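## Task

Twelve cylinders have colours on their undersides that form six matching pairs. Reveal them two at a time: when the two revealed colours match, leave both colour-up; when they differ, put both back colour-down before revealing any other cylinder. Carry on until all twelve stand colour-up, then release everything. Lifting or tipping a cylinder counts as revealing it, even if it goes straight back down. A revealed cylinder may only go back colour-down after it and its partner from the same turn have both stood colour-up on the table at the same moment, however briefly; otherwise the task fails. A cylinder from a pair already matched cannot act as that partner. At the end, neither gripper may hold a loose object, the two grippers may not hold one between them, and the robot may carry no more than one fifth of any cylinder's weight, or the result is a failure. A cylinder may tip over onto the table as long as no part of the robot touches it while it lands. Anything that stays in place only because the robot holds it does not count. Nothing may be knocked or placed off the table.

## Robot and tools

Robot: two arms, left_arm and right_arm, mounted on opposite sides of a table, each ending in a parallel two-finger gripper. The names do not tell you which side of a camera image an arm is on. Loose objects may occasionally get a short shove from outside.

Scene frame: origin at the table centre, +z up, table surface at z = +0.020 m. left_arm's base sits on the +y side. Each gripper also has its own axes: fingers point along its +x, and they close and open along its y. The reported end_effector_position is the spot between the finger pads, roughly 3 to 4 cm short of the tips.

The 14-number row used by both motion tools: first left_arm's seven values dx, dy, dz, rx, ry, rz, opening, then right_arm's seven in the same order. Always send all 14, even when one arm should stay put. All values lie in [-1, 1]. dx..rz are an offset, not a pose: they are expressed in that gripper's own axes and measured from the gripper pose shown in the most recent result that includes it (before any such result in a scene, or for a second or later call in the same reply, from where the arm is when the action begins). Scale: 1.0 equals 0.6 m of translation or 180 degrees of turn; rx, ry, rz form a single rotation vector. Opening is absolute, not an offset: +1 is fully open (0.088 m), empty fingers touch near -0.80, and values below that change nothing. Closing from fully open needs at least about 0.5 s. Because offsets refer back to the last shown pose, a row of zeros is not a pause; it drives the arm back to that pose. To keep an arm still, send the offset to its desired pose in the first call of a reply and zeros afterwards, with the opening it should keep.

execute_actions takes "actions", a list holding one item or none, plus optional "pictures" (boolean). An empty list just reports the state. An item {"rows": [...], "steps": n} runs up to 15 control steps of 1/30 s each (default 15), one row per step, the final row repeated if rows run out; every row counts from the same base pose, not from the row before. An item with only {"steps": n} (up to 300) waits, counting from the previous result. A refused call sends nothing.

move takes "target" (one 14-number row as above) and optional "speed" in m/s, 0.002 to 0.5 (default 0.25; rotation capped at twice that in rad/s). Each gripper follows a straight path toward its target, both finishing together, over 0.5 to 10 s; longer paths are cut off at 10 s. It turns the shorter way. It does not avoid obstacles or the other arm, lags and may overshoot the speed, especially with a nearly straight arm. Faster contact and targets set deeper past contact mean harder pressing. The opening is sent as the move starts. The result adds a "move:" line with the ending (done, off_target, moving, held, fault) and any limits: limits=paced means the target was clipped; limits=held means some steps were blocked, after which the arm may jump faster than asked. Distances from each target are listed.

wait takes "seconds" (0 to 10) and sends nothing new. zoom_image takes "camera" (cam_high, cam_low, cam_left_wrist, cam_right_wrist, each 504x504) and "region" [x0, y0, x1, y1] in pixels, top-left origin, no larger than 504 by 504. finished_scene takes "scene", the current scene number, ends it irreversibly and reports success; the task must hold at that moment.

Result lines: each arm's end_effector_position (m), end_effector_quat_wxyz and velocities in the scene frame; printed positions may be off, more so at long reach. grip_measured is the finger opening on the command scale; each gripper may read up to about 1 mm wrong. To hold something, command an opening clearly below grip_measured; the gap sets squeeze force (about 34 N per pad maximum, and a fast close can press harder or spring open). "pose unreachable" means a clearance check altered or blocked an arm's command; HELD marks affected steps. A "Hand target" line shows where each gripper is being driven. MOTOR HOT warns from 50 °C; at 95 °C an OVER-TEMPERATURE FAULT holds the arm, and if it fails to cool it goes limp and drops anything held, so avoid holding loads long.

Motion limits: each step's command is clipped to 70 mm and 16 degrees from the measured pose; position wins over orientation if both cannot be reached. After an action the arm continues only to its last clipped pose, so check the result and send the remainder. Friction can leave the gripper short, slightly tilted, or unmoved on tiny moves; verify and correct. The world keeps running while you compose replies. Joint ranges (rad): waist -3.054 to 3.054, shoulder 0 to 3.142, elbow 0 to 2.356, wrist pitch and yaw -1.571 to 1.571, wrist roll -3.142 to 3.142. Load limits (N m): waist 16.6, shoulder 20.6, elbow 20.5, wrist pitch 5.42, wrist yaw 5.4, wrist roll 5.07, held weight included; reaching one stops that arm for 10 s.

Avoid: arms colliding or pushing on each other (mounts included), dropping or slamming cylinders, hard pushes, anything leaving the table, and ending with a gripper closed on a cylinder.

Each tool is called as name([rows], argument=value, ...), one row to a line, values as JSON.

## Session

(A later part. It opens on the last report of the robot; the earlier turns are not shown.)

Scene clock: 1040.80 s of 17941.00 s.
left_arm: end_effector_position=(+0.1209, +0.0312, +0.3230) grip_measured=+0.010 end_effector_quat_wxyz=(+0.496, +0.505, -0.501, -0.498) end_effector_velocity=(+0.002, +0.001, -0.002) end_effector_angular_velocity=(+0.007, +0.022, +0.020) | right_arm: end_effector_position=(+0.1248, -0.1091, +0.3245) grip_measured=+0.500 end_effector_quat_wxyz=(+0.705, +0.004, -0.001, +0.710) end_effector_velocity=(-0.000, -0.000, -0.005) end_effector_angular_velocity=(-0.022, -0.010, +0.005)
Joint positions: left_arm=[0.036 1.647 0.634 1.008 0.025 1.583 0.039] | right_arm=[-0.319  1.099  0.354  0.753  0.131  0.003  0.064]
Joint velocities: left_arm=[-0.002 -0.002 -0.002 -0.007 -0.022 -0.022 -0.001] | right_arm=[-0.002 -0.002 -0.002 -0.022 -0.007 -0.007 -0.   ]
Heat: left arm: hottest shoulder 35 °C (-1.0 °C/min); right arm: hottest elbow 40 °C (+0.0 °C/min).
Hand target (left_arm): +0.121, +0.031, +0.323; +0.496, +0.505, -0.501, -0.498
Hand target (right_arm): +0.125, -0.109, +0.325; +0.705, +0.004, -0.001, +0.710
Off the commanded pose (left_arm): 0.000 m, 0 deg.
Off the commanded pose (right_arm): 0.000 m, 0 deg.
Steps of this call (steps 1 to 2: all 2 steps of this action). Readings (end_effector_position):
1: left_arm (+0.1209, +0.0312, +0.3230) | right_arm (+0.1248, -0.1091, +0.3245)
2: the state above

move(target=[0,0,0,0,0,0,-0.4,0.155,-0.0005,-0.009,0,0,0,0.5], speed=0.15)

execute_actions([
  {"rows":[[0,0,0,0,0,0,-0.4,0,0,0,0,0,0,-0.4]],"steps":7},
], pictures=false)

execute_actions([
  {"rows":[[0,0,0,0,0,0,0.55,0,0,0,0,0,0,-0.4],[0,0,0,0,0,0,0.55,0,0,0,0,0,0,-0.4],[0,0,0,0,0,0,0.55,0,0,0,0,0,0,-0.4],[-0.01,0,0,0,0,0,0.55,-0.01,0,0,0,0,0,-0.4],[-0.02,0,0,0,0,0,0.55,-0.02,0,0,0,0,0,-0.4],[-0.03,0,0,0,0,0,0.55,-0.03,0,0,0,0,0,-0.4],[-0.04,0,0,0,0,0,0.55,-0.04,0,0,0,0,0,-0.4],[-0.05,0,0,0,0,0,0.55,-0.05,0,0,0,0,0,-0.4]],"steps":8},
], pictures=false)

move(target=[-0.15,-0.295,-0.1925,-0.003,-0.003,-0.496,0.5,-0.067,0.154,-0.327,0,0.501,0,-0.4], speed=0.4)

Scene clock: 1054.63 s of 17941.00 s.
left_arm: end_effector_position=(+0.1209, +0.0312, +0.3224) grip_measured=+0.009 end_effector_quat_wxyz=(+0.496, +0.505, -0.501, -0.498) end_effector_velocity=(-0.002, -0.001, -0.005) end_effector_angular_velocity=(+0.022, +0.008, +0.000) | right_arm: end_effector_position=(+0.1249, -0.0195, +0.3187) grip_measured=+0.500 end_effector_quat_wxyz=(+0.705, +0.003, -0.001, +0.709) end_effector_velocity=(-0.000, +0.001, -0.004) end_effector_angular_velocity=(-0.012, -0.023, +0.005)
Joint positions: left_arm=[0.036 1.648 0.634 1.007 0.025 1.583 0.039] | right_arm=[-0.363  1.538  0.632  0.911  0.088  0.003  0.064]
Joint velocities: left_arm=[-0.007  0.002  0.002 -0.022 -0.007 -0.007 -0.   ] | right_arm=[-0.002  0.007  0.002 -0.007 -0.007 -0.022  0.   ]
Heat: left arm: hottest shoulder 35 °C (-2.0 °C/min); right arm: hottest elbow 40 °C (+0.0 °C/min).
Hand target (left_arm): +0.121, +0.031, +0.323; +0.496, +0.505, -0.501, -0.498
Hand target (right_arm): +0.125, -0.016, +0.319; +0.705, +0.004, -0.001, +0.710
Off the commanded pose (left_arm): 0.001 m, 0 deg.
Off the commanded pose (right_arm): 0.004 m, 0 deg.
move: done

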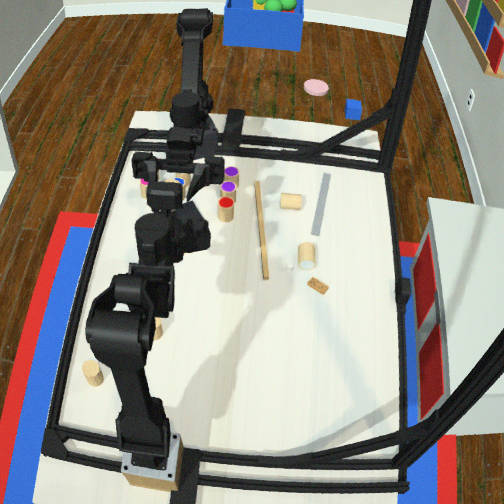

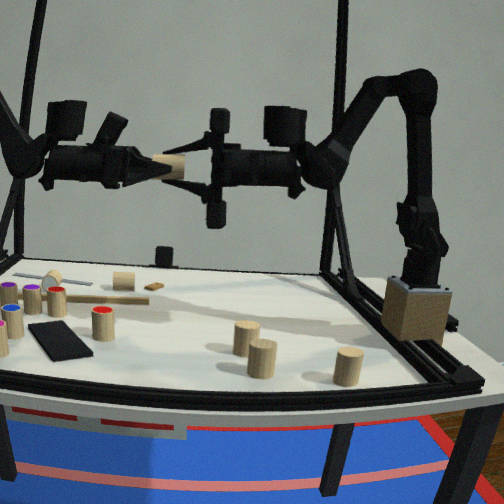

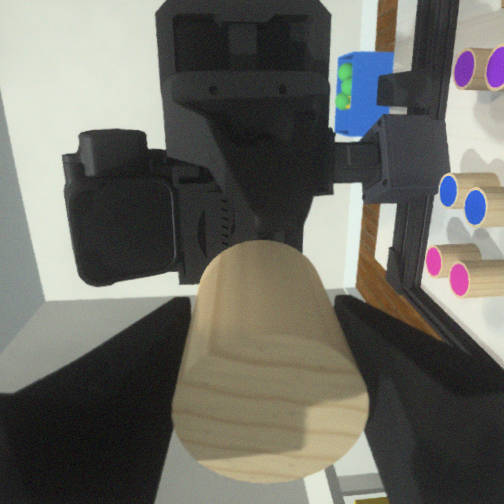

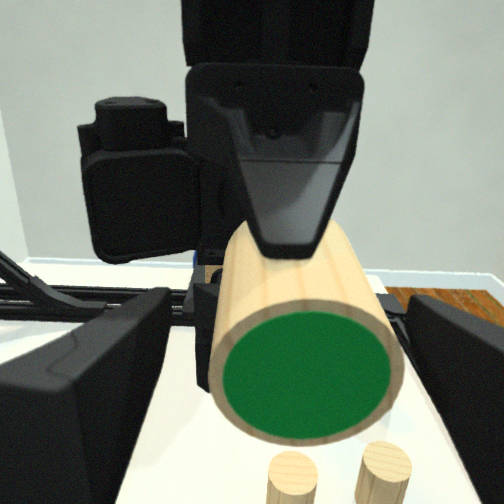

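Scene clock: 1054.87 s of 17941.00 s.
left_arm: end_effector_position=(+0.1206, +0.0312, +0.3224) grip_measured=+0.009 end_effector_quat_wxyz=(+0.496, +0.505, -0.501, -0.498) end_effector_velocity=(+0.002, +0.001, +0.002) end_effector_angular_velocity=(-0.007, +0.007, +0.020) | right_arm: end_effector_position=(+0.1252, -0.0195, +0.3187) grip_measured=-0.001 end_effector_quat_wxyz=(+0.705, +0.003, -0.001, +0.709) end_effector_velocity=(-0.000, -0.001, -0.005) end_effector_angular_velocity=(-0.022, -0.009, +0.005)
Joint positions: left_arm=[0.036 1.648 0.634 1.007 0.025 1.583 0.039] | right_arm=[-0.363  1.538  0.632  0.911  0.089  0.003  0.039]
Joint velocities: left_arm=[-0.002 -0.002 -0.002  0.007 -0.022 -0.007 -0.   ] | right_arm=[-0.002 -0.002 -0.002 -0.022 -0.007 -0.007  0.001]
Heat: left arm: hottest shoulder 35 °C (-2.0 °C/min); right arm: hottest elbow 40 °C (+0.0 °C/min).
Hand target (left_arm): +0.121, +0.031, +0.322; +0.496, +0.505, -0.501, -0.498
Hand target (right_arm): +0.125, -0.020, +0.319; +0.705, +0.003, -0.001, +0.709
Off the commanded pose (left_arm): 0.000 m, 0 deg.
Off the commanded pose (right_arm): 0.000 m, 0 deg.
Steps of this call (steps 1 to 7: all 7 steps of this action). Readings (end_effector_position):
1: left_arm (+0.1209, +0.0312, +0.3224) | right_arm (+0.1249, -0.0195, +0.3187)
2: left_arm (+0.1209, +0.0312, +0.3224) | right_arm (+0.1249, -0.0195, +0.3187)
4: left_arm (+0.1209, +0.0312, +0.3224) | right_arm (+0.1249, -0.0195, +0.3187)
7: the state above

Scene clock: 1055.13 s of 17941.00 s.
left_arm: end_effector_position=(+0.1203, +0.0443, +0.3200) grip_measured=+0.516 end_effector_quat_wxyz=(+0.494, +0.507, -0.499, -0.500) end_effector_velocity=(-0.004, +0.143, -0.017) end_effector_angular_velocity=(+0.056, +0.009, -0.005) | right_arm: end_effector_position=(+0.1255, -0.0316, +0.3143) grip_measured=-0.001 end_effector_quat_wxyz=(+0.705, -0.001, +0.003, +0.709) end_effector_velocity=(+0.002, -0.141, -0.024) end_effector_angular_velocity=(-0.056, -0.028, -0.005)
Joint positions: left_arm=[0.036 1.603 0.582 1.007 0.025 1.583 0.064] | right_arm=[-0.361  1.497  0.583  0.908  0.091  0.003  0.039]
Joint velocities: left_arm=[ 0.002 -0.51  -0.559 -0.007  0.007 -0.007  0.071] | right_arm=[ 0.046 -0.53  -0.535 -0.051  0.051 -0.022  0.   ]
Heat: left arm: hottest shoulder 35 °C (-2.0 °C/min); right arm: hottest elbow 40 °C (+0.0 °C/min).
Hand target (left_arm): +0.121, +0.059, +0.322; +0.496, +0.505, -0.501, -0.498
Hand target (right_arm): +0.125, -0.047, +0.318; +0.705, +0.003, -0.001, +0.709
Off the commanded pose (left_arm): 0.017 m, 0 deg.
Off the commanded pose (right_arm): 0.018 m, 1 deg.
Steps of this call (steps 1 to 8: all 8 steps of this action). Readings (end_effector_position):
1: left_arm (+0.1206, +0.0312, +0.3224) | right_arm (+0.1252, -0.0195, +0.3187)
2: left_arm (+0.1206, +0.0312, +0.3224) | right_arm (+0.1252, -0.0195, +0.3187)
4: left_arm (+0.1206, +0.0315, +0.3221) | right_arm (+0.1252, -0.0197, +0.3183)
8: the state above

Scene clock: 1058.10 s of 17941.00 s.
left_arm: end_effector_position=(+0.2365, +0.1508, +0.1458) grip_measured=+0.500 end_effector_quat_wxyz=(+0.002, +0.708, +0.001, -0.707) end_effector_velocity=(-0.006, +0.004, -0.003) end_effector_angular_velocity=(+0.022, +0.032, +0.005) | right_arm: end_effector_position=(+0.0351, -0.0860, +0.1213) grip_measured=-0.001 end_effector_quat_wxyz=(+0.500, -0.497, +0.503, +0.500) end_effector_velocity=(-0.001, -0.003, -0.001) end_effector_angular_velocity=(-0.018, +0.017, +0.020)
Joint positions: left_arm=[ 0.379  1.954  1.229 -0.843 -0.     1.935  0.063] | right_arm=[-0.146  2.074  1.421 -0.916 -0.005  0.318  0.039]
Joint velocities: left_arm=[-0.002  0.007 -0.002 -0.022  0.022 -0.007 -0.   ] | right_arm=[-0.002  0.002 -0.002 -0.007 -0.022 -0.022 -0.   ]
Heat: left arm: hottest shoulder 35 °C (-2.0 °C/min); right arm: hottest elbow 40 °C (+0.0 °C/min).
Hand target (left_arm): +0.239, +0.149, +0.146; +0.002, +0.709, +0.002, -0.705
Hand target (right_arm): +0.033, -0.085, +0.118; +0.498, -0.498, +0.505, +0.498
Off the commanded pose (left_arm): 0.002 m, 0 deg.
Off the commanded pose (right_arm): 0.003 m, 1 deg.
move: done

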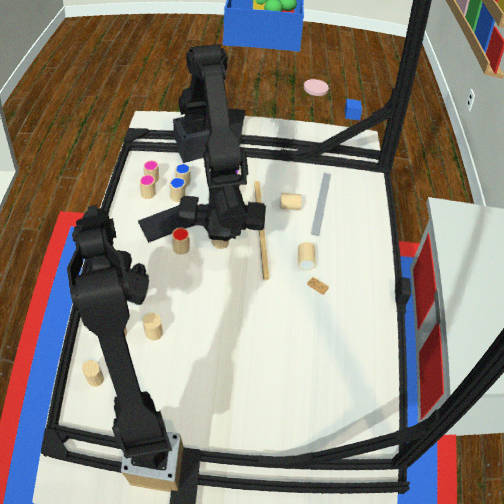

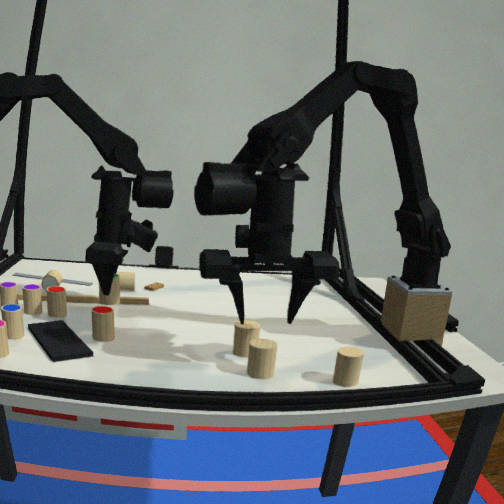

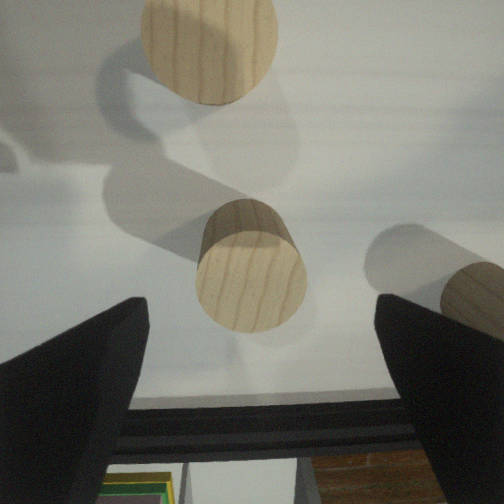

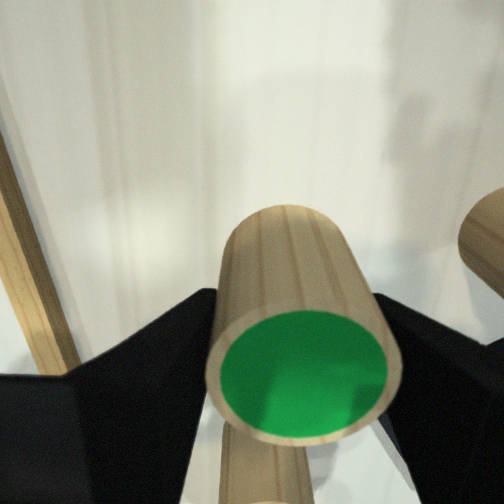

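move(target=[0.112,-0.001,-0.002,0,0,0,0.5,0.069,0,0,0,0.003,0,-0.4], speed=0.09)

execute_actions([
  {"rows":[[0,0,0,0,0,0,-0.4,0,0,0,0,0,0,0.42]],"steps":7},
], pictures=false)

execute_actions([
  {"rows":[[-0.015,0,0,0,0,0,-0.4,-0.015,0,0,0,0,0,0.42],[-0.03,0,0,0,0,0,-0.4,-0.03,0,0,0,0,0,0.42],[-0.045,0,0,0,0,0,-0.4,-0.045,0,0,0,0,0,0.42],[-0.06,0,0,0,0,0,-0.4,-0.06,0,0,0,0,0,0.42],[-0.075,0,0,0,0,0,-0.4,-0.075,0,0,0,0,0,0.42],[-0.09,0,0,0,0,0,-0.4,-0.09,0,0,0,0,0,0.42],[-0.105,0,0,0,0,0,-0.4,-0.105,0,0,0,0,0,0.42],[-0.12,0,0,0,0,0,-0.4,-0.12,0,0,0,0,0,0.42]],"steps":10},
], pictures=false)

move(target=[-0.295,0.205,0.192,0,0,0.5,-0.4,-0.275,-0.153,-0.042,0,-0.498,0,0.5], speed=0.4)

execute_actions([
  {"rows":[[0,0,0,0,0,0,-0.4,0,0,0,0,0,0,0.5]],"steps":2},
], pictures=false)

Scene clock: 1076.50 s of 17941.00 s.
left_arm: end_effector_position=(+0.2378, +0.1487, +0.0817) grip_measured=+0.500 end_effector_quat_wxyz=(+0.005, +0.709, -0.002, -0.705) end_effector_velocity=(-0.002, +0.001, +0.000) end_effector_angular_velocity=(+0.009, -0.004, +0.000) | right_arm: end_effector_position=(+0.0337, -0.0823, +0.0876) grip_measured=-0.001 end_effector_quat_wxyz=(+0.502, -0.493, +0.501, +0.503) end_effector_velocity=(+0.001, -0.004, -0.003) end_effector_angular_velocity=(-0.019, +0.002, -0.010)
Joint positions: left_arm=[ 0.38   2.095  1.138 -0.603 -0.001  1.937  0.063] | right_arm=[-0.145  2.137  1.371 -0.791 -0.005  0.318  0.039]
Joint velocities: left_arm=[-0.007 -0.002 -0.002 -0.007 -0.007 -0.007  0.   ] | right_arm=[-0.002  0.002 -0.007 -0.007 -0.007  0.007 -0.   ]
Heat: left arm: hottest shoulder 36 °C (+0.0 °C/min); right arm: hottest elbow 40 °C (+0.0 °C/min).
Hand target (left_arm): +0.238, +0.152, +0.078; +0.002, +0.707, +0.001, -0.707
Hand target (right_arm): +0.035, -0.086, +0.080; +0.498, -0.499, +0.505, +0.497
Off the commanded pose (left_arm): 0.004 m, 1 deg.
Off the commanded pose (right_arm): 0.009 m, 1 deg.
move: off_target (right_arm)

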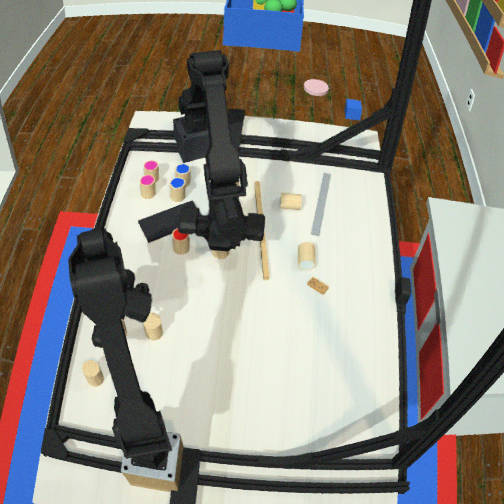

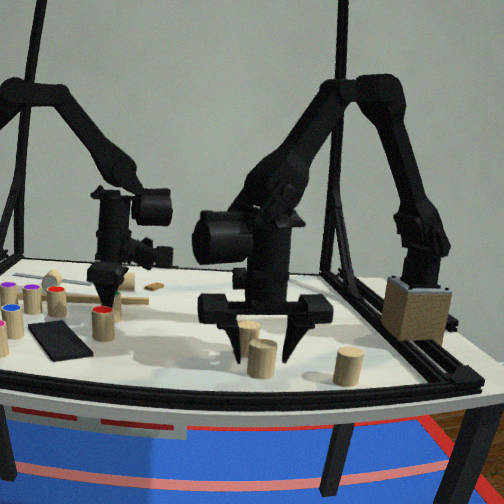

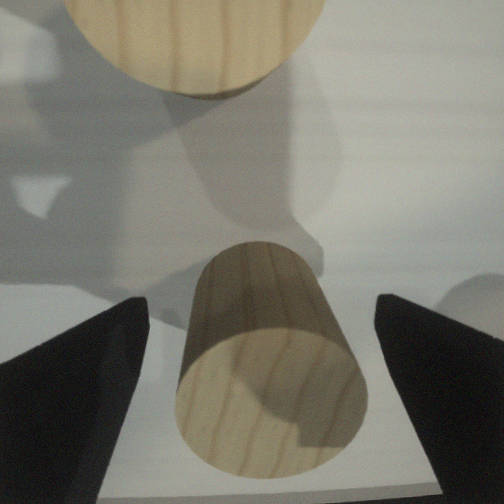

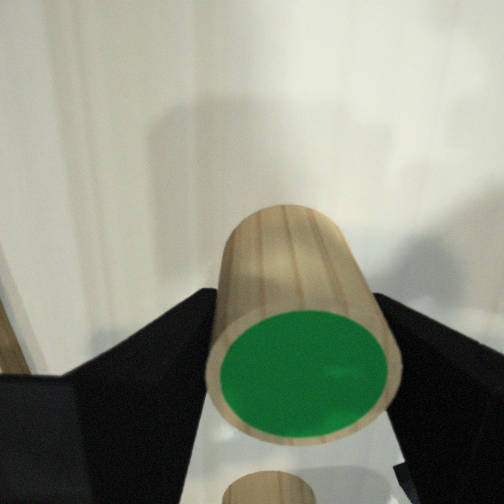

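Scene clock: 1076.73 s of 17941.00 s.
left_arm: end_effector_position=(+0.2378, +0.1486, +0.0817) grip_measured=+0.014 end_effector_quat_wxyz=(+0.005, +0.709, -0.002, -0.705) end_effector_velocity=(-0.001, +0.004, -0.001) end_effector_angular_velocity=(+0.014, -0.002, +0.005) | right_arm: end_effector_position=(+0.0336, -0.0823, +0.0876) grip_measured=+0.373 end_effector_quat_wxyz=(+0.502, -0.493, +0.501, +0.503) end_effector_velocity=(+0.000, -0.002, +0.002) end_effector_angular_velocity=(-0.005, +0.006, +0.005)
Joint positions: left_arm=[ 0.38   2.095  1.138 -0.603 -0.001  1.938  0.04 ] | right_arm=[-0.145  2.137  1.371 -0.791 -0.006  0.318  0.057]
Joint velocities: left_arm=[-0.002 -0.002 -0.007 -0.007 -0.007 -0.007 -0.   ] | right_arm=[-0.002 -0.007 -0.002 -0.007 -0.007 -0.007  0.048]
Heat: left arm: hottest shoulder 36 °C (+0.0 °C/min); right arm: hottest elbow 40 °C (+0.0 °C/min).
Hand target (left_arm): +0.238, +0.149, +0.082; +0.005, +0.709, -0.002, -0.705
Hand target (right_arm): +0.034, -0.082, +0.088; +0.502, -0.493, +0.501, +0.503
Off the commanded pose (left_arm): 0.000 m, 0 deg.
Off the commanded pose (right_arm): 0.000 m, 0 deg.
Steps of this call (steps 1 to 7: all 7 steps of this action). Readings (end_effector_position):
1: left_arm (+0.2378, +0.1487, +0.0817) | right_arm (+0.0337, -0.0823, +0.0876)
2: left_arm (+0.2378, +0.1487, +0.0817) | right_arm (+0.0337, -0.0823, +0.0876)
4: left_arm (+0.2378, +0.1487, +0.0817) | right_arm (+0.0336, -0.0823, +0.0876)
7: the state above

Scene clock: 1077.07 s of 17941.00 s.
left_arm: end_effector_position=(+0.2360, +0.1532, +0.1350) grip_measured=+0.013 end_effector_quat_wxyz=(-0.000, +0.707, +0.003, -0.707) end_effector_velocity=(+0.025, -0.063, +0.217) end_effector_angular_velocity=(-0.305, -0.126, -0.010) | right_arm: end_effector_position=(+0.0353, -0.0876, +0.1369) grip_measured=+0.417 end_effector_quat_wxyz=(+0.498, -0.502, +0.506, +0.495) end_effector_velocity=(-0.019, +0.065, +0.238) end_effector_angular_velocity=(+0.363, +0.125, -0.000)
Joint positions: left_arm=[ 0.38   1.971  1.205 -0.809 -0.001  1.938  0.04 ] | right_arm=[-0.145  2.058  1.462 -0.988 -0.006  0.318  0.059]
Joint velocities: left_arm=[-0.002 -0.432  0.359 -0.462 -0.007  0.007  0.   ] | right_arm=[-0.007 -0.374  0.442 -0.432 -0.007 -0.007  0.001]
Heat: left arm: hottest shoulder 36 °C (+0.0 °C/min); right arm: hottest elbow 40 °C (+0.0 °C/min).
Hand target (left_arm): +0.237, +0.150, +0.153; +0.006, +0.709, -0.003, -0.705
Hand target (right_arm): +0.034, -0.084, +0.159; +0.502, -0.493, +0.501, +0.504
Off the commanded pose (left_arm): 0.019 m, 1 deg.
Off the commanded pose (right_arm): 0.023 m, 2 deg.
Steps of this call (steps 1 to 10: all 10 steps of this action). Readings (end_effector_position):
1: left_arm (+0.2376, +0.1490, +0.0818) | right_arm (+0.0338, -0.0829, +0.0876)
2: left_arm (+0.2371, +0.1506, +0.0832) | right_arm (+0.0344, -0.0847, +0.0884)
4: left_arm (+0.2348, +0.1563, +0.0900) | right_arm (+0.0359, -0.0894, +0.0934)
8: left_arm (+0.2348, +0.1564, +0.1190) | right_arm (+0.0364, -0.0910, +0.1201)
10: the state above

Scene clock: 1080.00 s of 17941.00 s.
left_arm: end_effector_position=(+0.1216, +0.0287, +0.3285) grip_measured=+0.012 end_effector_quat_wxyz=(+0.501, +0.499, -0.500, -0.499) end_effector_velocity=(-0.000, +0.001, +0.001) end_effector_angular_velocity=(-0.012, +0.022, +0.005) | right_arm: end_effector_position=(+0.1257, -0.1111, +0.3267) grip_measured=+0.500 end_effector_quat_wxyz=(+0.705, +0.007, -0.002, +0.709) end_effector_velocity=(+0.002, -0.001, -0.001) end_effector_angular_velocity=(+0.003, -0.022, -0.000)
Joint positions: left_arm=[0.04  1.643 0.651 0.995 0.03  1.57  0.04 ] | right_arm=[-0.321  1.083  0.351  0.744  0.131  0.005  0.064]
Joint velocities: left_arm=[-0.002  0.002 -0.007  0.022 -0.007 -0.022 -0.   ] | right_arm=[-0.007 -0.002 -0.007  0.007 -0.007 -0.022  0.   ]
Heat: left arm: hottest shoulder 36 °C (+0.0 °C/min); right arm: hottest elbow 40 °C (+0.0 °C/min).
Hand target (left_arm): +0.121, +0.029, +0.326; +0.501, +0.499, -0.499, -0.501
Hand target (right_arm): +0.126, -0.111, +0.320; +0.705, +0.000, +0.002, +0.709
Off the commanded pose (left_arm): 0.003 m, 0 deg.
Off the commanded pose (right_arm): 0.008 m, 1 deg.
move: done

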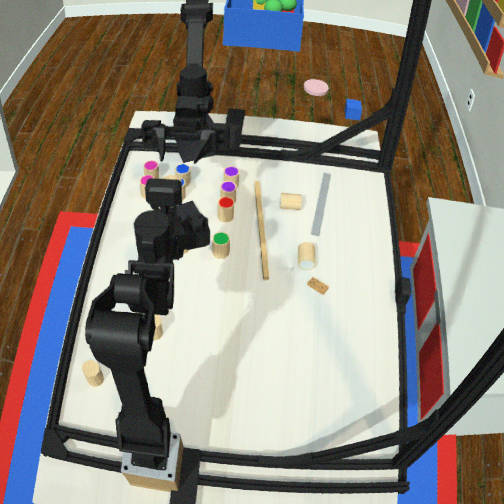

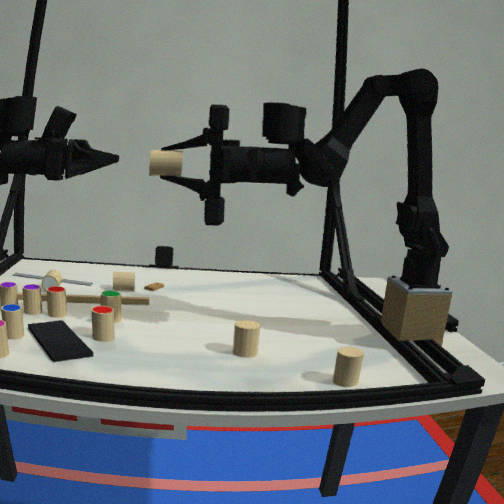

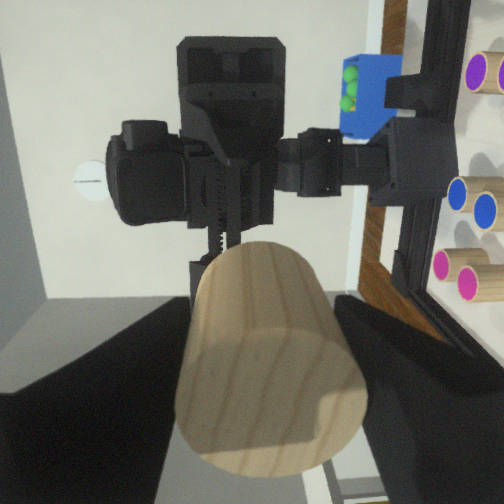

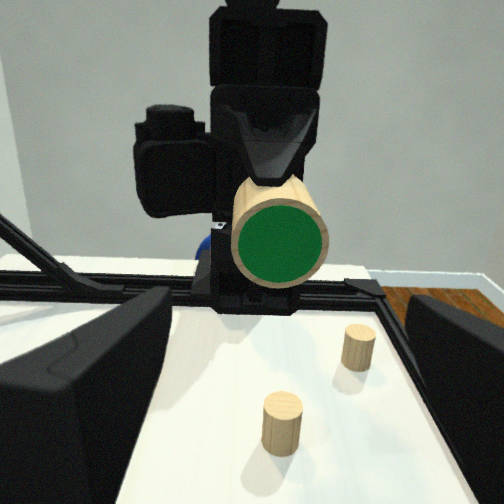

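Scene clock: 1080.07 s of 17941.00 s.
left_arm: end_effector_position=(+0.1216, +0.0287, +0.3285) grip_measured=+0.012 end_effector_quat_wxyz=(+0.501, +0.499, -0.500, -0.499) end_effector_velocity=(-0.004, +0.000, -0.007) end_effector_angular_velocity=(+0.027, +0.008, -0.015) | right_arm: end_effector_position=(+0.1257, -0.1111, +0.3268) grip_measured=+0.500 end_effector_quat_wxyz=(+0.705, +0.007, -0.002, +0.709) end_effector_velocity=(-0.002, -0.000, -0.005) end_effector_angular_velocity=(-0.022, +0.004, +0.020)
Joint positions: left_arm=[0.04  1.643 0.651 0.995 0.03  1.57  0.04 ] | right_arm=[-0.321  1.083  0.351  0.745  0.131  0.005  0.064]
Joint velocities: left_arm=[-0.007  0.002 -0.002 -0.022  0.007 -0.007  0.   ] | right_arm=[-0.002 -0.002 -0.002 -0.022 -0.022  0.007  0.   ]
Heat: left arm: hottest shoulder 36 °C (+0.0 °C/min); right arm: hottest elbow 40 °C (+0.0 °C/min).
Hand target (left_arm): +0.122, +0.029, +0.329; +0.501, +0.499, -0.500, -0.499
Hand target (right_arm): +0.126, -0.111, +0.327; +0.705, +0.007, -0.002, +0.709
Off the commanded pose (left_arm): 0.000 m, 0 deg.
Off the commanded pose (right_arm): 0.000 m, 0 deg.
Steps of this call (steps 1 to 2: all 2 steps of this action). Readings (end_effector_position):
1: left_arm (+0.1216, +0.0287, +0.3285) | right_arm (+0.1257, -0.1111, +0.3268)
2: the state above

execute_actions(actions=[])

Scene clock: 1093.33 s of 17941.00 s.
left_arm: end_effector_position=(+0.1216, +0.0287, +0.3278) grip_measured=+0.010 end_effector_quat_wxyz=(+0.501, +0.499, -0.500, -0.500) end_effector_velocity=(+0.000, +0.001, -0.005) end_effector_angular_velocity=(+0.022, +0.008, +0.005) | right_arm: end_effector_position=(+0.1257, -0.1112, +0.3265) grip_measured=+0.500 end_effector_quat_wxyz=(+0.705, +0.007, -0.002, +0.709) end_effector_velocity=(-0.000, -0.000, -0.002) end_effector_angular_velocity=(-0.007, -0.008, +0.005)
Joint positions: left_arm=[0.04  1.644 0.65  0.995 0.03  1.57  0.039] | right_arm=[-0.321  1.083  0.351  0.744  0.131  0.005  0.064]
Joint velocities: left_arm=[-0.002 -0.002 -0.002 -0.022 -0.007 -0.007 -0.   ] | right_arm=[-0.002 -0.002 -0.002 -0.007 -0.007 -0.007 -0.   ]
Heat: left arm: hottest shoulder 36 °C (+1.0 °C/min); right arm: hottest elbow 41 °C (+1.0 °C/min).
Hand target (left_arm): +0.122, +0.029, +0.328; +0.501, +0.499, -0.500, -0.500
Hand target (right_arm): +0.126, -0.111, +0.327; +0.705, +0.007, -0.002, +0.709
Off the commanded pose (left_arm): 0.001 m, 0 deg.
Off the commanded pose (right_arm): 0.000 m, 0 deg.
Steps of this call (steps 1 to 398: nothing new was sent). Readings (end_effector_position):
1: left_arm (+0.1216, +0.0287, +0.3285) | right_arm (+0.1257, -0.1111, +0.3268)
2: left_arm (+0.1216, +0.0287, +0.3285) | right_arm (+0.1257, -0.1111, +0.3268)
4: left_arm (+0.1216, +0.0287, +0.3285) | right_arm (+0.1257, -0.1111, +0.3268)
8: left_arm (+0.1216, +0.0287, +0.3285) | right_arm (+0.1257, -0.1111, +0.3268)
398: the state above

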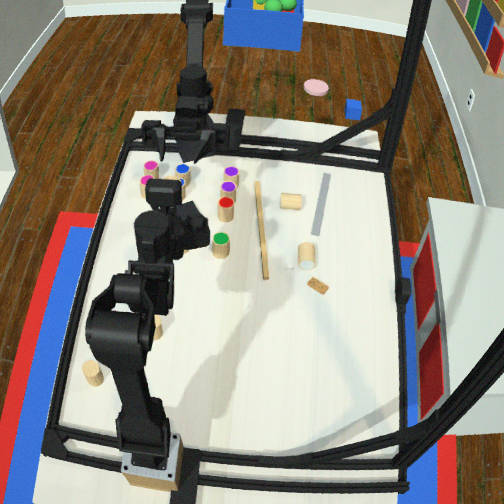

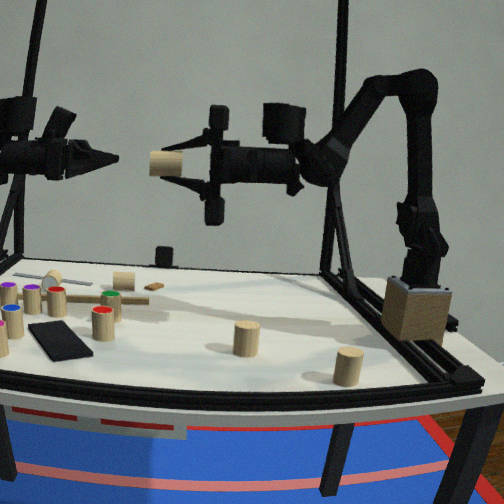

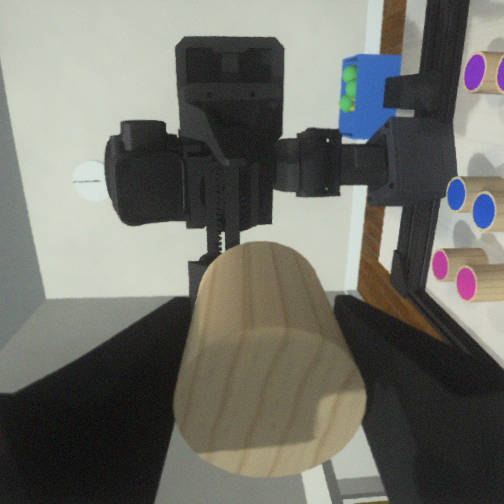

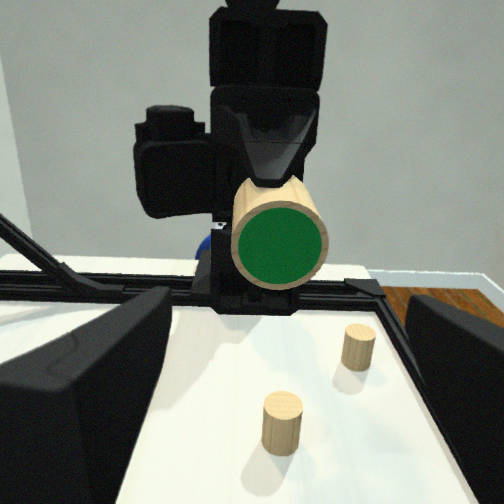

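move(target=[0,0,0,0,0,0,-0.4,0.1527,-0.001,-0.004,0,0.003,0,0.5], speed=0.15)

execute_actions([
  {"rows":[[0,0,0,0,0,0,-0.4,0,0,0,0,0,0,-0.4]],"steps":7},
], pictures=false)

execute_actions([
  {"rows":[[0,0,0,0,0,0,0.5,0,0,0,0,0,0,-0.4],[0,0,0,0,0,0,0.5,0,0,0,0,0,0,-0.4],[0,0,0,0,0,0,0.5,0,0,0,0,0,0,-0.4],[-0.01,0,0,0,0,0,0.5,-0.01,0,0,0,0,0,-0.4],[-0.02,0,0,0,0,0,0.5,-0.02,0,0,0,0,0,-0.4],[-0.03,0,0,0,0,0,0.5,-0.03,0,0,0,0,0,-0.4],[-0.04,0,0,0,0,0,0.5,-0.04,0,0,0,0,0,-0.4],[-0.05,0,0,0,0,0,0.5,-0.05,0,0,0,0,0,-0.4]],"steps":8},
], pictures=false)

move(target=[-0.365,-0.31,-0.25,0,0,-0.498,0.45,0.035,-0.007,-0.32,0,0.5,0,-0.4], speed=0.4)

Scene clock: 1105.57 s of 17941.00 s.
left_arm: end_effector_position=(+0.1216, +0.0288, +0.3274) grip_measured=+0.010 end_effector_quat_wxyz=(+0.500, +0.500, -0.500, -0.500) end_effector_velocity=(-0.002, -0.001, -0.002) end_effector_angular_velocity=(+0.007, -0.007, -0.010) | right_arm: end_effector_position=(+0.1262, -0.0230, +0.3241) grip_measured=+0.500 end_effector_quat_wxyz=(+0.706, +0.002, +0.002, +0.709) end_effector_velocity=(-0.002, +0.001, -0.004) end_effector_angular_velocity=(-0.012, -0.008, +0.020)
Joint positions: left_arm=[0.04  1.644 0.649 0.995 0.03  1.57  0.039] | right_arm=[-0.366  1.505  0.632  0.873  0.087  0.005  0.064]
Joint velocities: left_arm=[-0.002  0.002  0.002 -0.007  0.007  0.007 -0.   ] | right_arm=[-0.002  0.007  0.002 -0.007 -0.022 -0.007 -0.   ]
Heat: left arm: hottest shoulder 36 °C (+1.0 °C/min); right arm: hottest elbow 41 °C (+1.0 °C/min).
Hand target (left_arm): +0.122, +0.029, +0.328; +0.501, +0.499, -0.500, -0.500
Hand target (right_arm): +0.127, -0.020, +0.325; +0.705, +0.003, +0.001, +0.709
Off the commanded pose (left_arm): 0.000 m, 0 deg.
Off the commanded pose (right_arm): 0.004 m, 0 deg.
move: done

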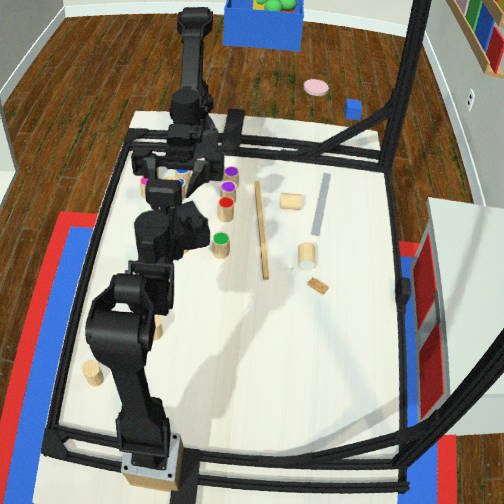

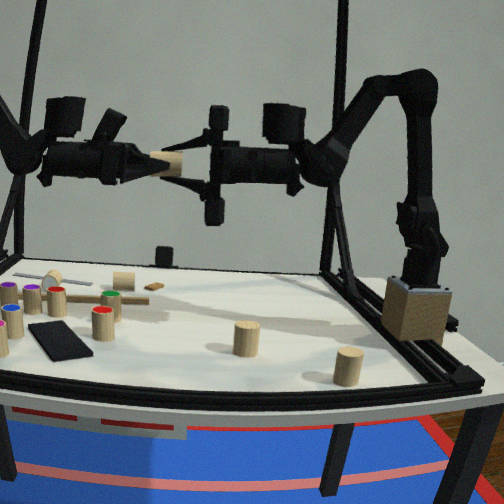

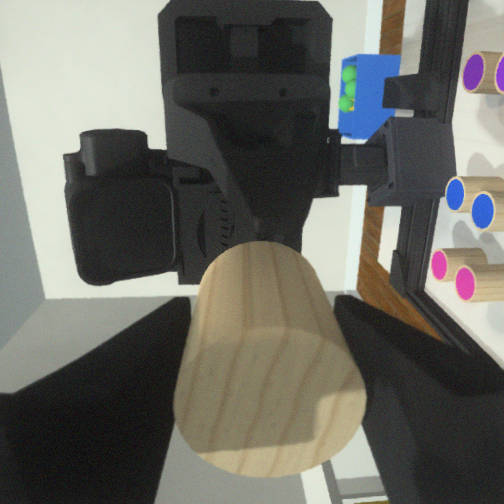

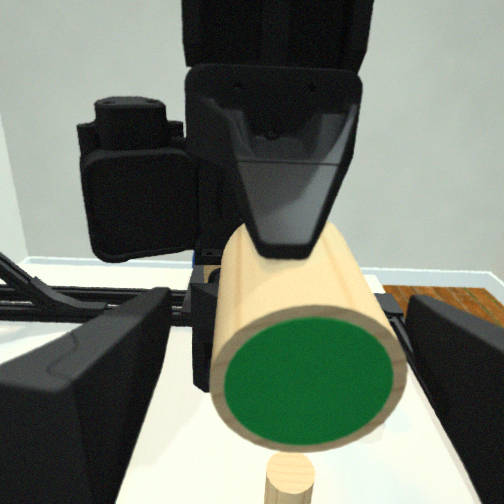

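Scene clock: 1105.80 s of 17941.00 s.
left_arm: end_effector_position=(+0.1214, +0.0288, +0.3274) grip_measured=+0.010 end_effector_quat_wxyz=(+0.500, +0.499, -0.500, -0.501) end_effector_velocity=(-0.002, +0.001, -0.005) end_effector_angular_velocity=(+0.022, -0.007, -0.010) | right_arm: end_effector_position=(+0.1265, -0.0230, +0.3240) grip_measured=+0.003 end_effector_quat_wxyz=(+0.706, +0.002, +0.002, +0.708) end_effector_velocity=(-0.002, -0.001, -0.002) end_effector_angular_velocity=(-0.007, -0.008, +0.020)
Joint positions: left_arm=[0.039 1.644 0.649 0.995 0.031 1.57  0.039] | right_arm=[-0.366  1.505  0.632  0.873  0.088  0.005  0.039]
Joint velocities: left_arm=[-0.002 -0.002 -0.002 -0.022  0.007  0.007 -0.   ] | right_arm=[-0.002 -0.002 -0.002 -0.007 -0.022 -0.007  0.   ]
Heat: left arm: hottest shoulder 36 °C (+1.0 °C/min); right arm: hottest elbow 41 °C (+1.0 °C/min).
Hand target (left_arm): +0.122, +0.029, +0.327; +0.500, +0.500, -0.500, -0.500
Hand target (right_arm): +0.126, -0.023, +0.324; +0.706, +0.002, +0.002, +0.708
Off the commanded pose (left_arm): 0.000 m, 0 deg.
Off the commanded pose (right_arm): 0.000 m, 0 deg.
Steps of this call (steps 1 to 7: all 7 steps of this action). Readings (end_effector_position):
1: left_arm (+0.1216, +0.0288, +0.3274) | right_arm (+0.1262, -0.0230, +0.3240)
2: left_arm (+0.1216, +0.0288, +0.3274) | right_arm (+0.1262, -0.0230, +0.3240)
4: left_arm (+0.1216, +0.0288, +0.3274) | right_arm (+0.1262, -0.0230, +0.3240)
7: the state above

Scene clock: 1106.07 s of 17941.00 s.
left_arm: end_effector_position=(+0.1210, +0.0417, +0.3250) grip_measured=+0.469 end_effector_quat_wxyz=(+0.498, +0.501, -0.498, -0.502) end_effector_velocity=(-0.002, +0.144, -0.018) end_effector_angular_velocity=(+0.051, +0.009, +0.020) | right_arm: end_effector_position=(+0.1269, -0.0352, +0.3195) grip_measured=+0.002 end_effector_quat_wxyz=(+0.706, -0.003, +0.006, +0.708) end_effector_velocity=(-0.002, -0.142, -0.028) end_effector_angular_velocity=(-0.075, -0.015, +0.015)
Joint positions: left_arm=[0.039 1.6   0.598 0.995 0.031 1.57  0.062] | right_arm=[-0.363  1.461  0.584  0.865  0.09   0.005  0.039]
Joint velocities: left_arm=[-0.002 -0.505 -0.564  0.007 -0.022 -0.007  0.014] | right_arm=[ 0.051 -0.549 -0.53  -0.095  0.037 -0.007 -0.   ]
Heat: left arm: hottest shoulder 36 °C (+1.0 °C/min); right arm: hottest elbow 41 °C (+1.0 °C/min).
Hand target (left_arm): +0.121, +0.056, +0.327; +0.500, +0.499, -0.500, -0.501
Hand target (right_arm): +0.126, -0.050, +0.323; +0.706, +0.002, +0.002, +0.708
Off the commanded pose (left_arm): 0.017 m, 0 deg.
Off the commanded pose (right_arm): 0.018 m, 1 deg.
Steps of this call (steps 1 to 8: all 8 steps of this action). Readings (end_effector_position):
1: left_arm (+0.1214, +0.0288, +0.3274) | right_arm (+0.1265, -0.0230, +0.3240)
2: left_arm (+0.1214, +0.0288, +0.3274) | right_arm (+0.1265, -0.0230, +0.3240)
4: left_arm (+0.1213, +0.0291, +0.3271) | right_arm (+0.1265, -0.0231, +0.3238)
8: the state above

Scene clock: 1109.13 s of 17941.00 s.
left_arm: end_effector_position=(+0.2697, +0.2759, +0.1401) grip_measured=+0.450 end_effector_quat_wxyz=(+0.001, +0.708, +0.001, -0.706) end_effector_velocity=(-0.002, +0.006, -0.001) end_effector_angular_velocity=(+0.026, +0.011, -0.005) | right_arm: end_effector_position=(+0.1308, -0.0296, +0.1313) grip_measured=+0.001 end_effector_quat_wxyz=(+0.501, -0.497, +0.503, +0.498) end_effector_velocity=(-0.002, -0.001, -0.000) end_effector_angular_velocity=(-0.008, +0.007, +0.010)
Joint positions: left_arm=[ 0.688  1.649  0.812 -0.732 -0.002  2.248  0.061] | right_arm=[-0.408  2.202  1.667 -1.036 -0.003  0.058  0.039]
Joint velocities: left_arm=[ 0.002  0.002 -0.002 -0.022 -0.007  0.007 -0.   ] | right_arm=[ 0.002  0.002  0.002 -0.007 -0.007 -0.007 -0.   ]
Heat: left arm: hottest shoulder 36 °C (+1.0 °C/min); right arm: hottest elbow 41 °C (+1.0 °C/min).
Hand target (left_arm): +0.273, +0.275, +0.141; +0.001, +0.709, +0.001, -0.705
Hand target (right_arm): +0.131, -0.028, +0.128; +0.499, -0.498, +0.506, +0.498
Off the commanded pose (left_arm): 0.002 m, 0 deg.
Off the commanded pose (right_arm): 0.004 m, 1 deg.
move: done

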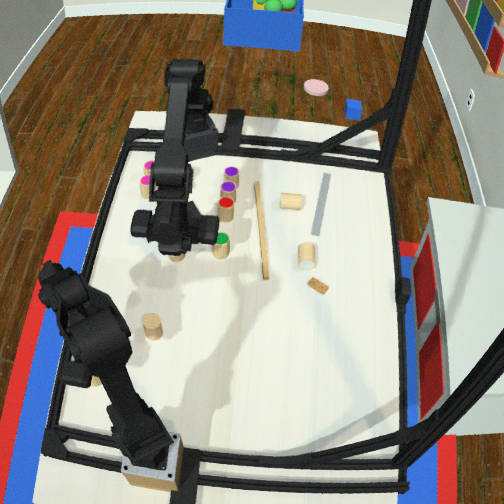

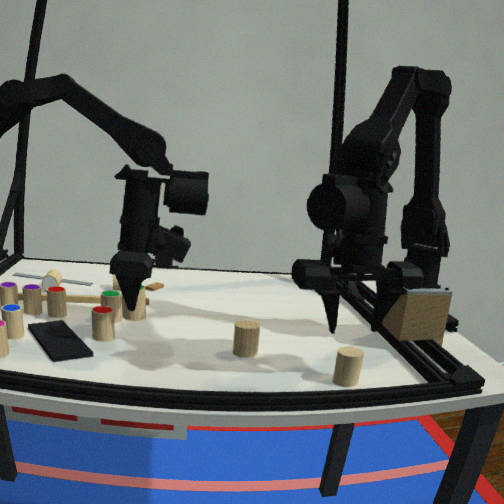

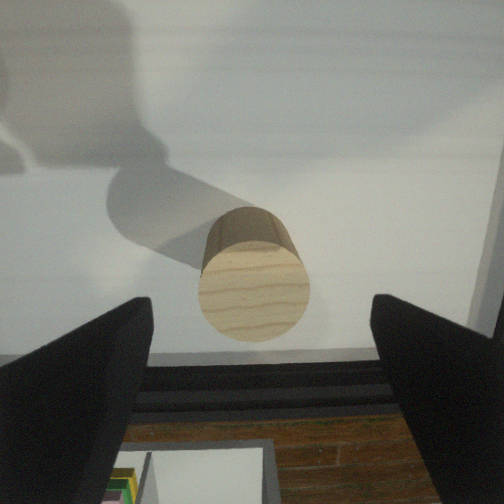

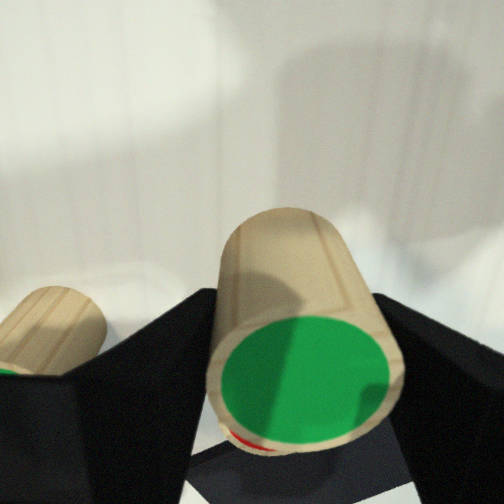

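move(target=[0.111,-0.001,-0.004,0,0,0,0.5,0.082,0,0,0,0.003,0,-0.4], speed=0.09)

Scene clock: 1120.23 s of 17941.00 s.
left_arm: end_effector_position=(+0.2735, +0.2741, +0.0757) grip_measured=+0.500 end_effector_quat_wxyz=(+0.003, +0.710, -0.002, -0.704) end_effector_velocity=(-0.002, +0.003, -0.001) end_effector_angular_velocity=(+0.014, +0.002, +0.005) | right_arm: end_effector_position=(+0.1305, -0.0263, +0.0895) grip_measured=+0.000 end_effector_quat_wxyz=(+0.503, -0.495, +0.501, +0.501) end_effector_velocity=(-0.004, -0.002, +0.000) end_effector_angular_velocity=(-0.008, +0.022, -0.019)
Joint positions: left_arm=[ 0.695  1.852  0.717 -0.426 -0.002  2.255  0.063] | right_arm=[-0.408  2.265  1.596 -0.893 -0.004  0.058  0.039]
Joint velocities: left_arm=[-0.002  0.002 -0.002 -0.007 -0.007 -0.007 -0.   ] | right_arm=[ 0.002 -0.002 -0.002 -0.007 -0.022  0.022 -0.   ]
Heat: left arm: hottest shoulder 35 °C (+0.0 °C/min); right arm: hottest elbow 41 °C (+1.0 °C/min).
Hand target (left_arm): +0.272, +0.277, +0.073; +0.001, +0.708, +0.001, -0.706
Hand target (right_arm): +0.131, -0.030, +0.082; +0.499, -0.500, +0.505, +0.496
Off the commanded pose (left_arm): 0.003 m, 1 deg.
Off the commanded pose (right_arm): 0.008 m, 1 deg.
move: done

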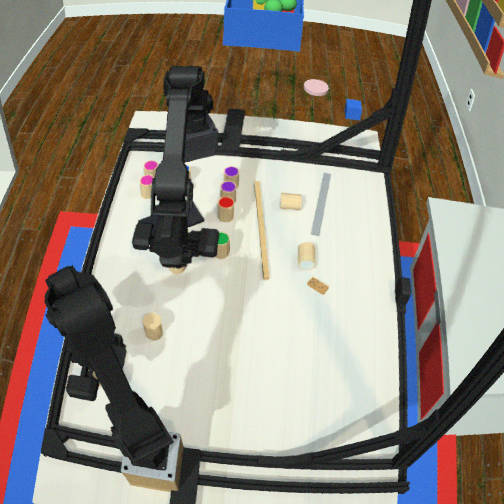

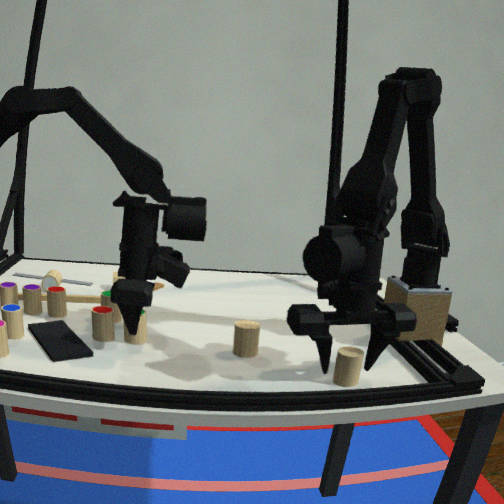

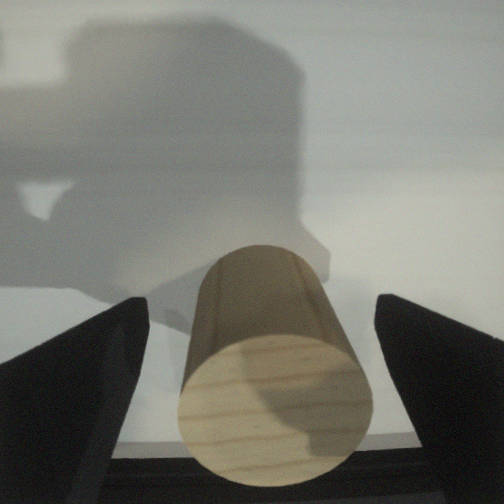

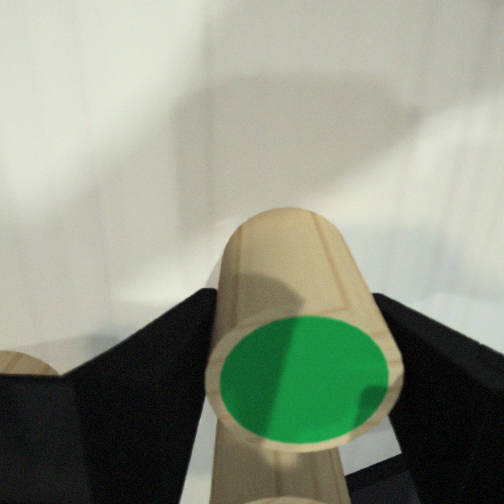

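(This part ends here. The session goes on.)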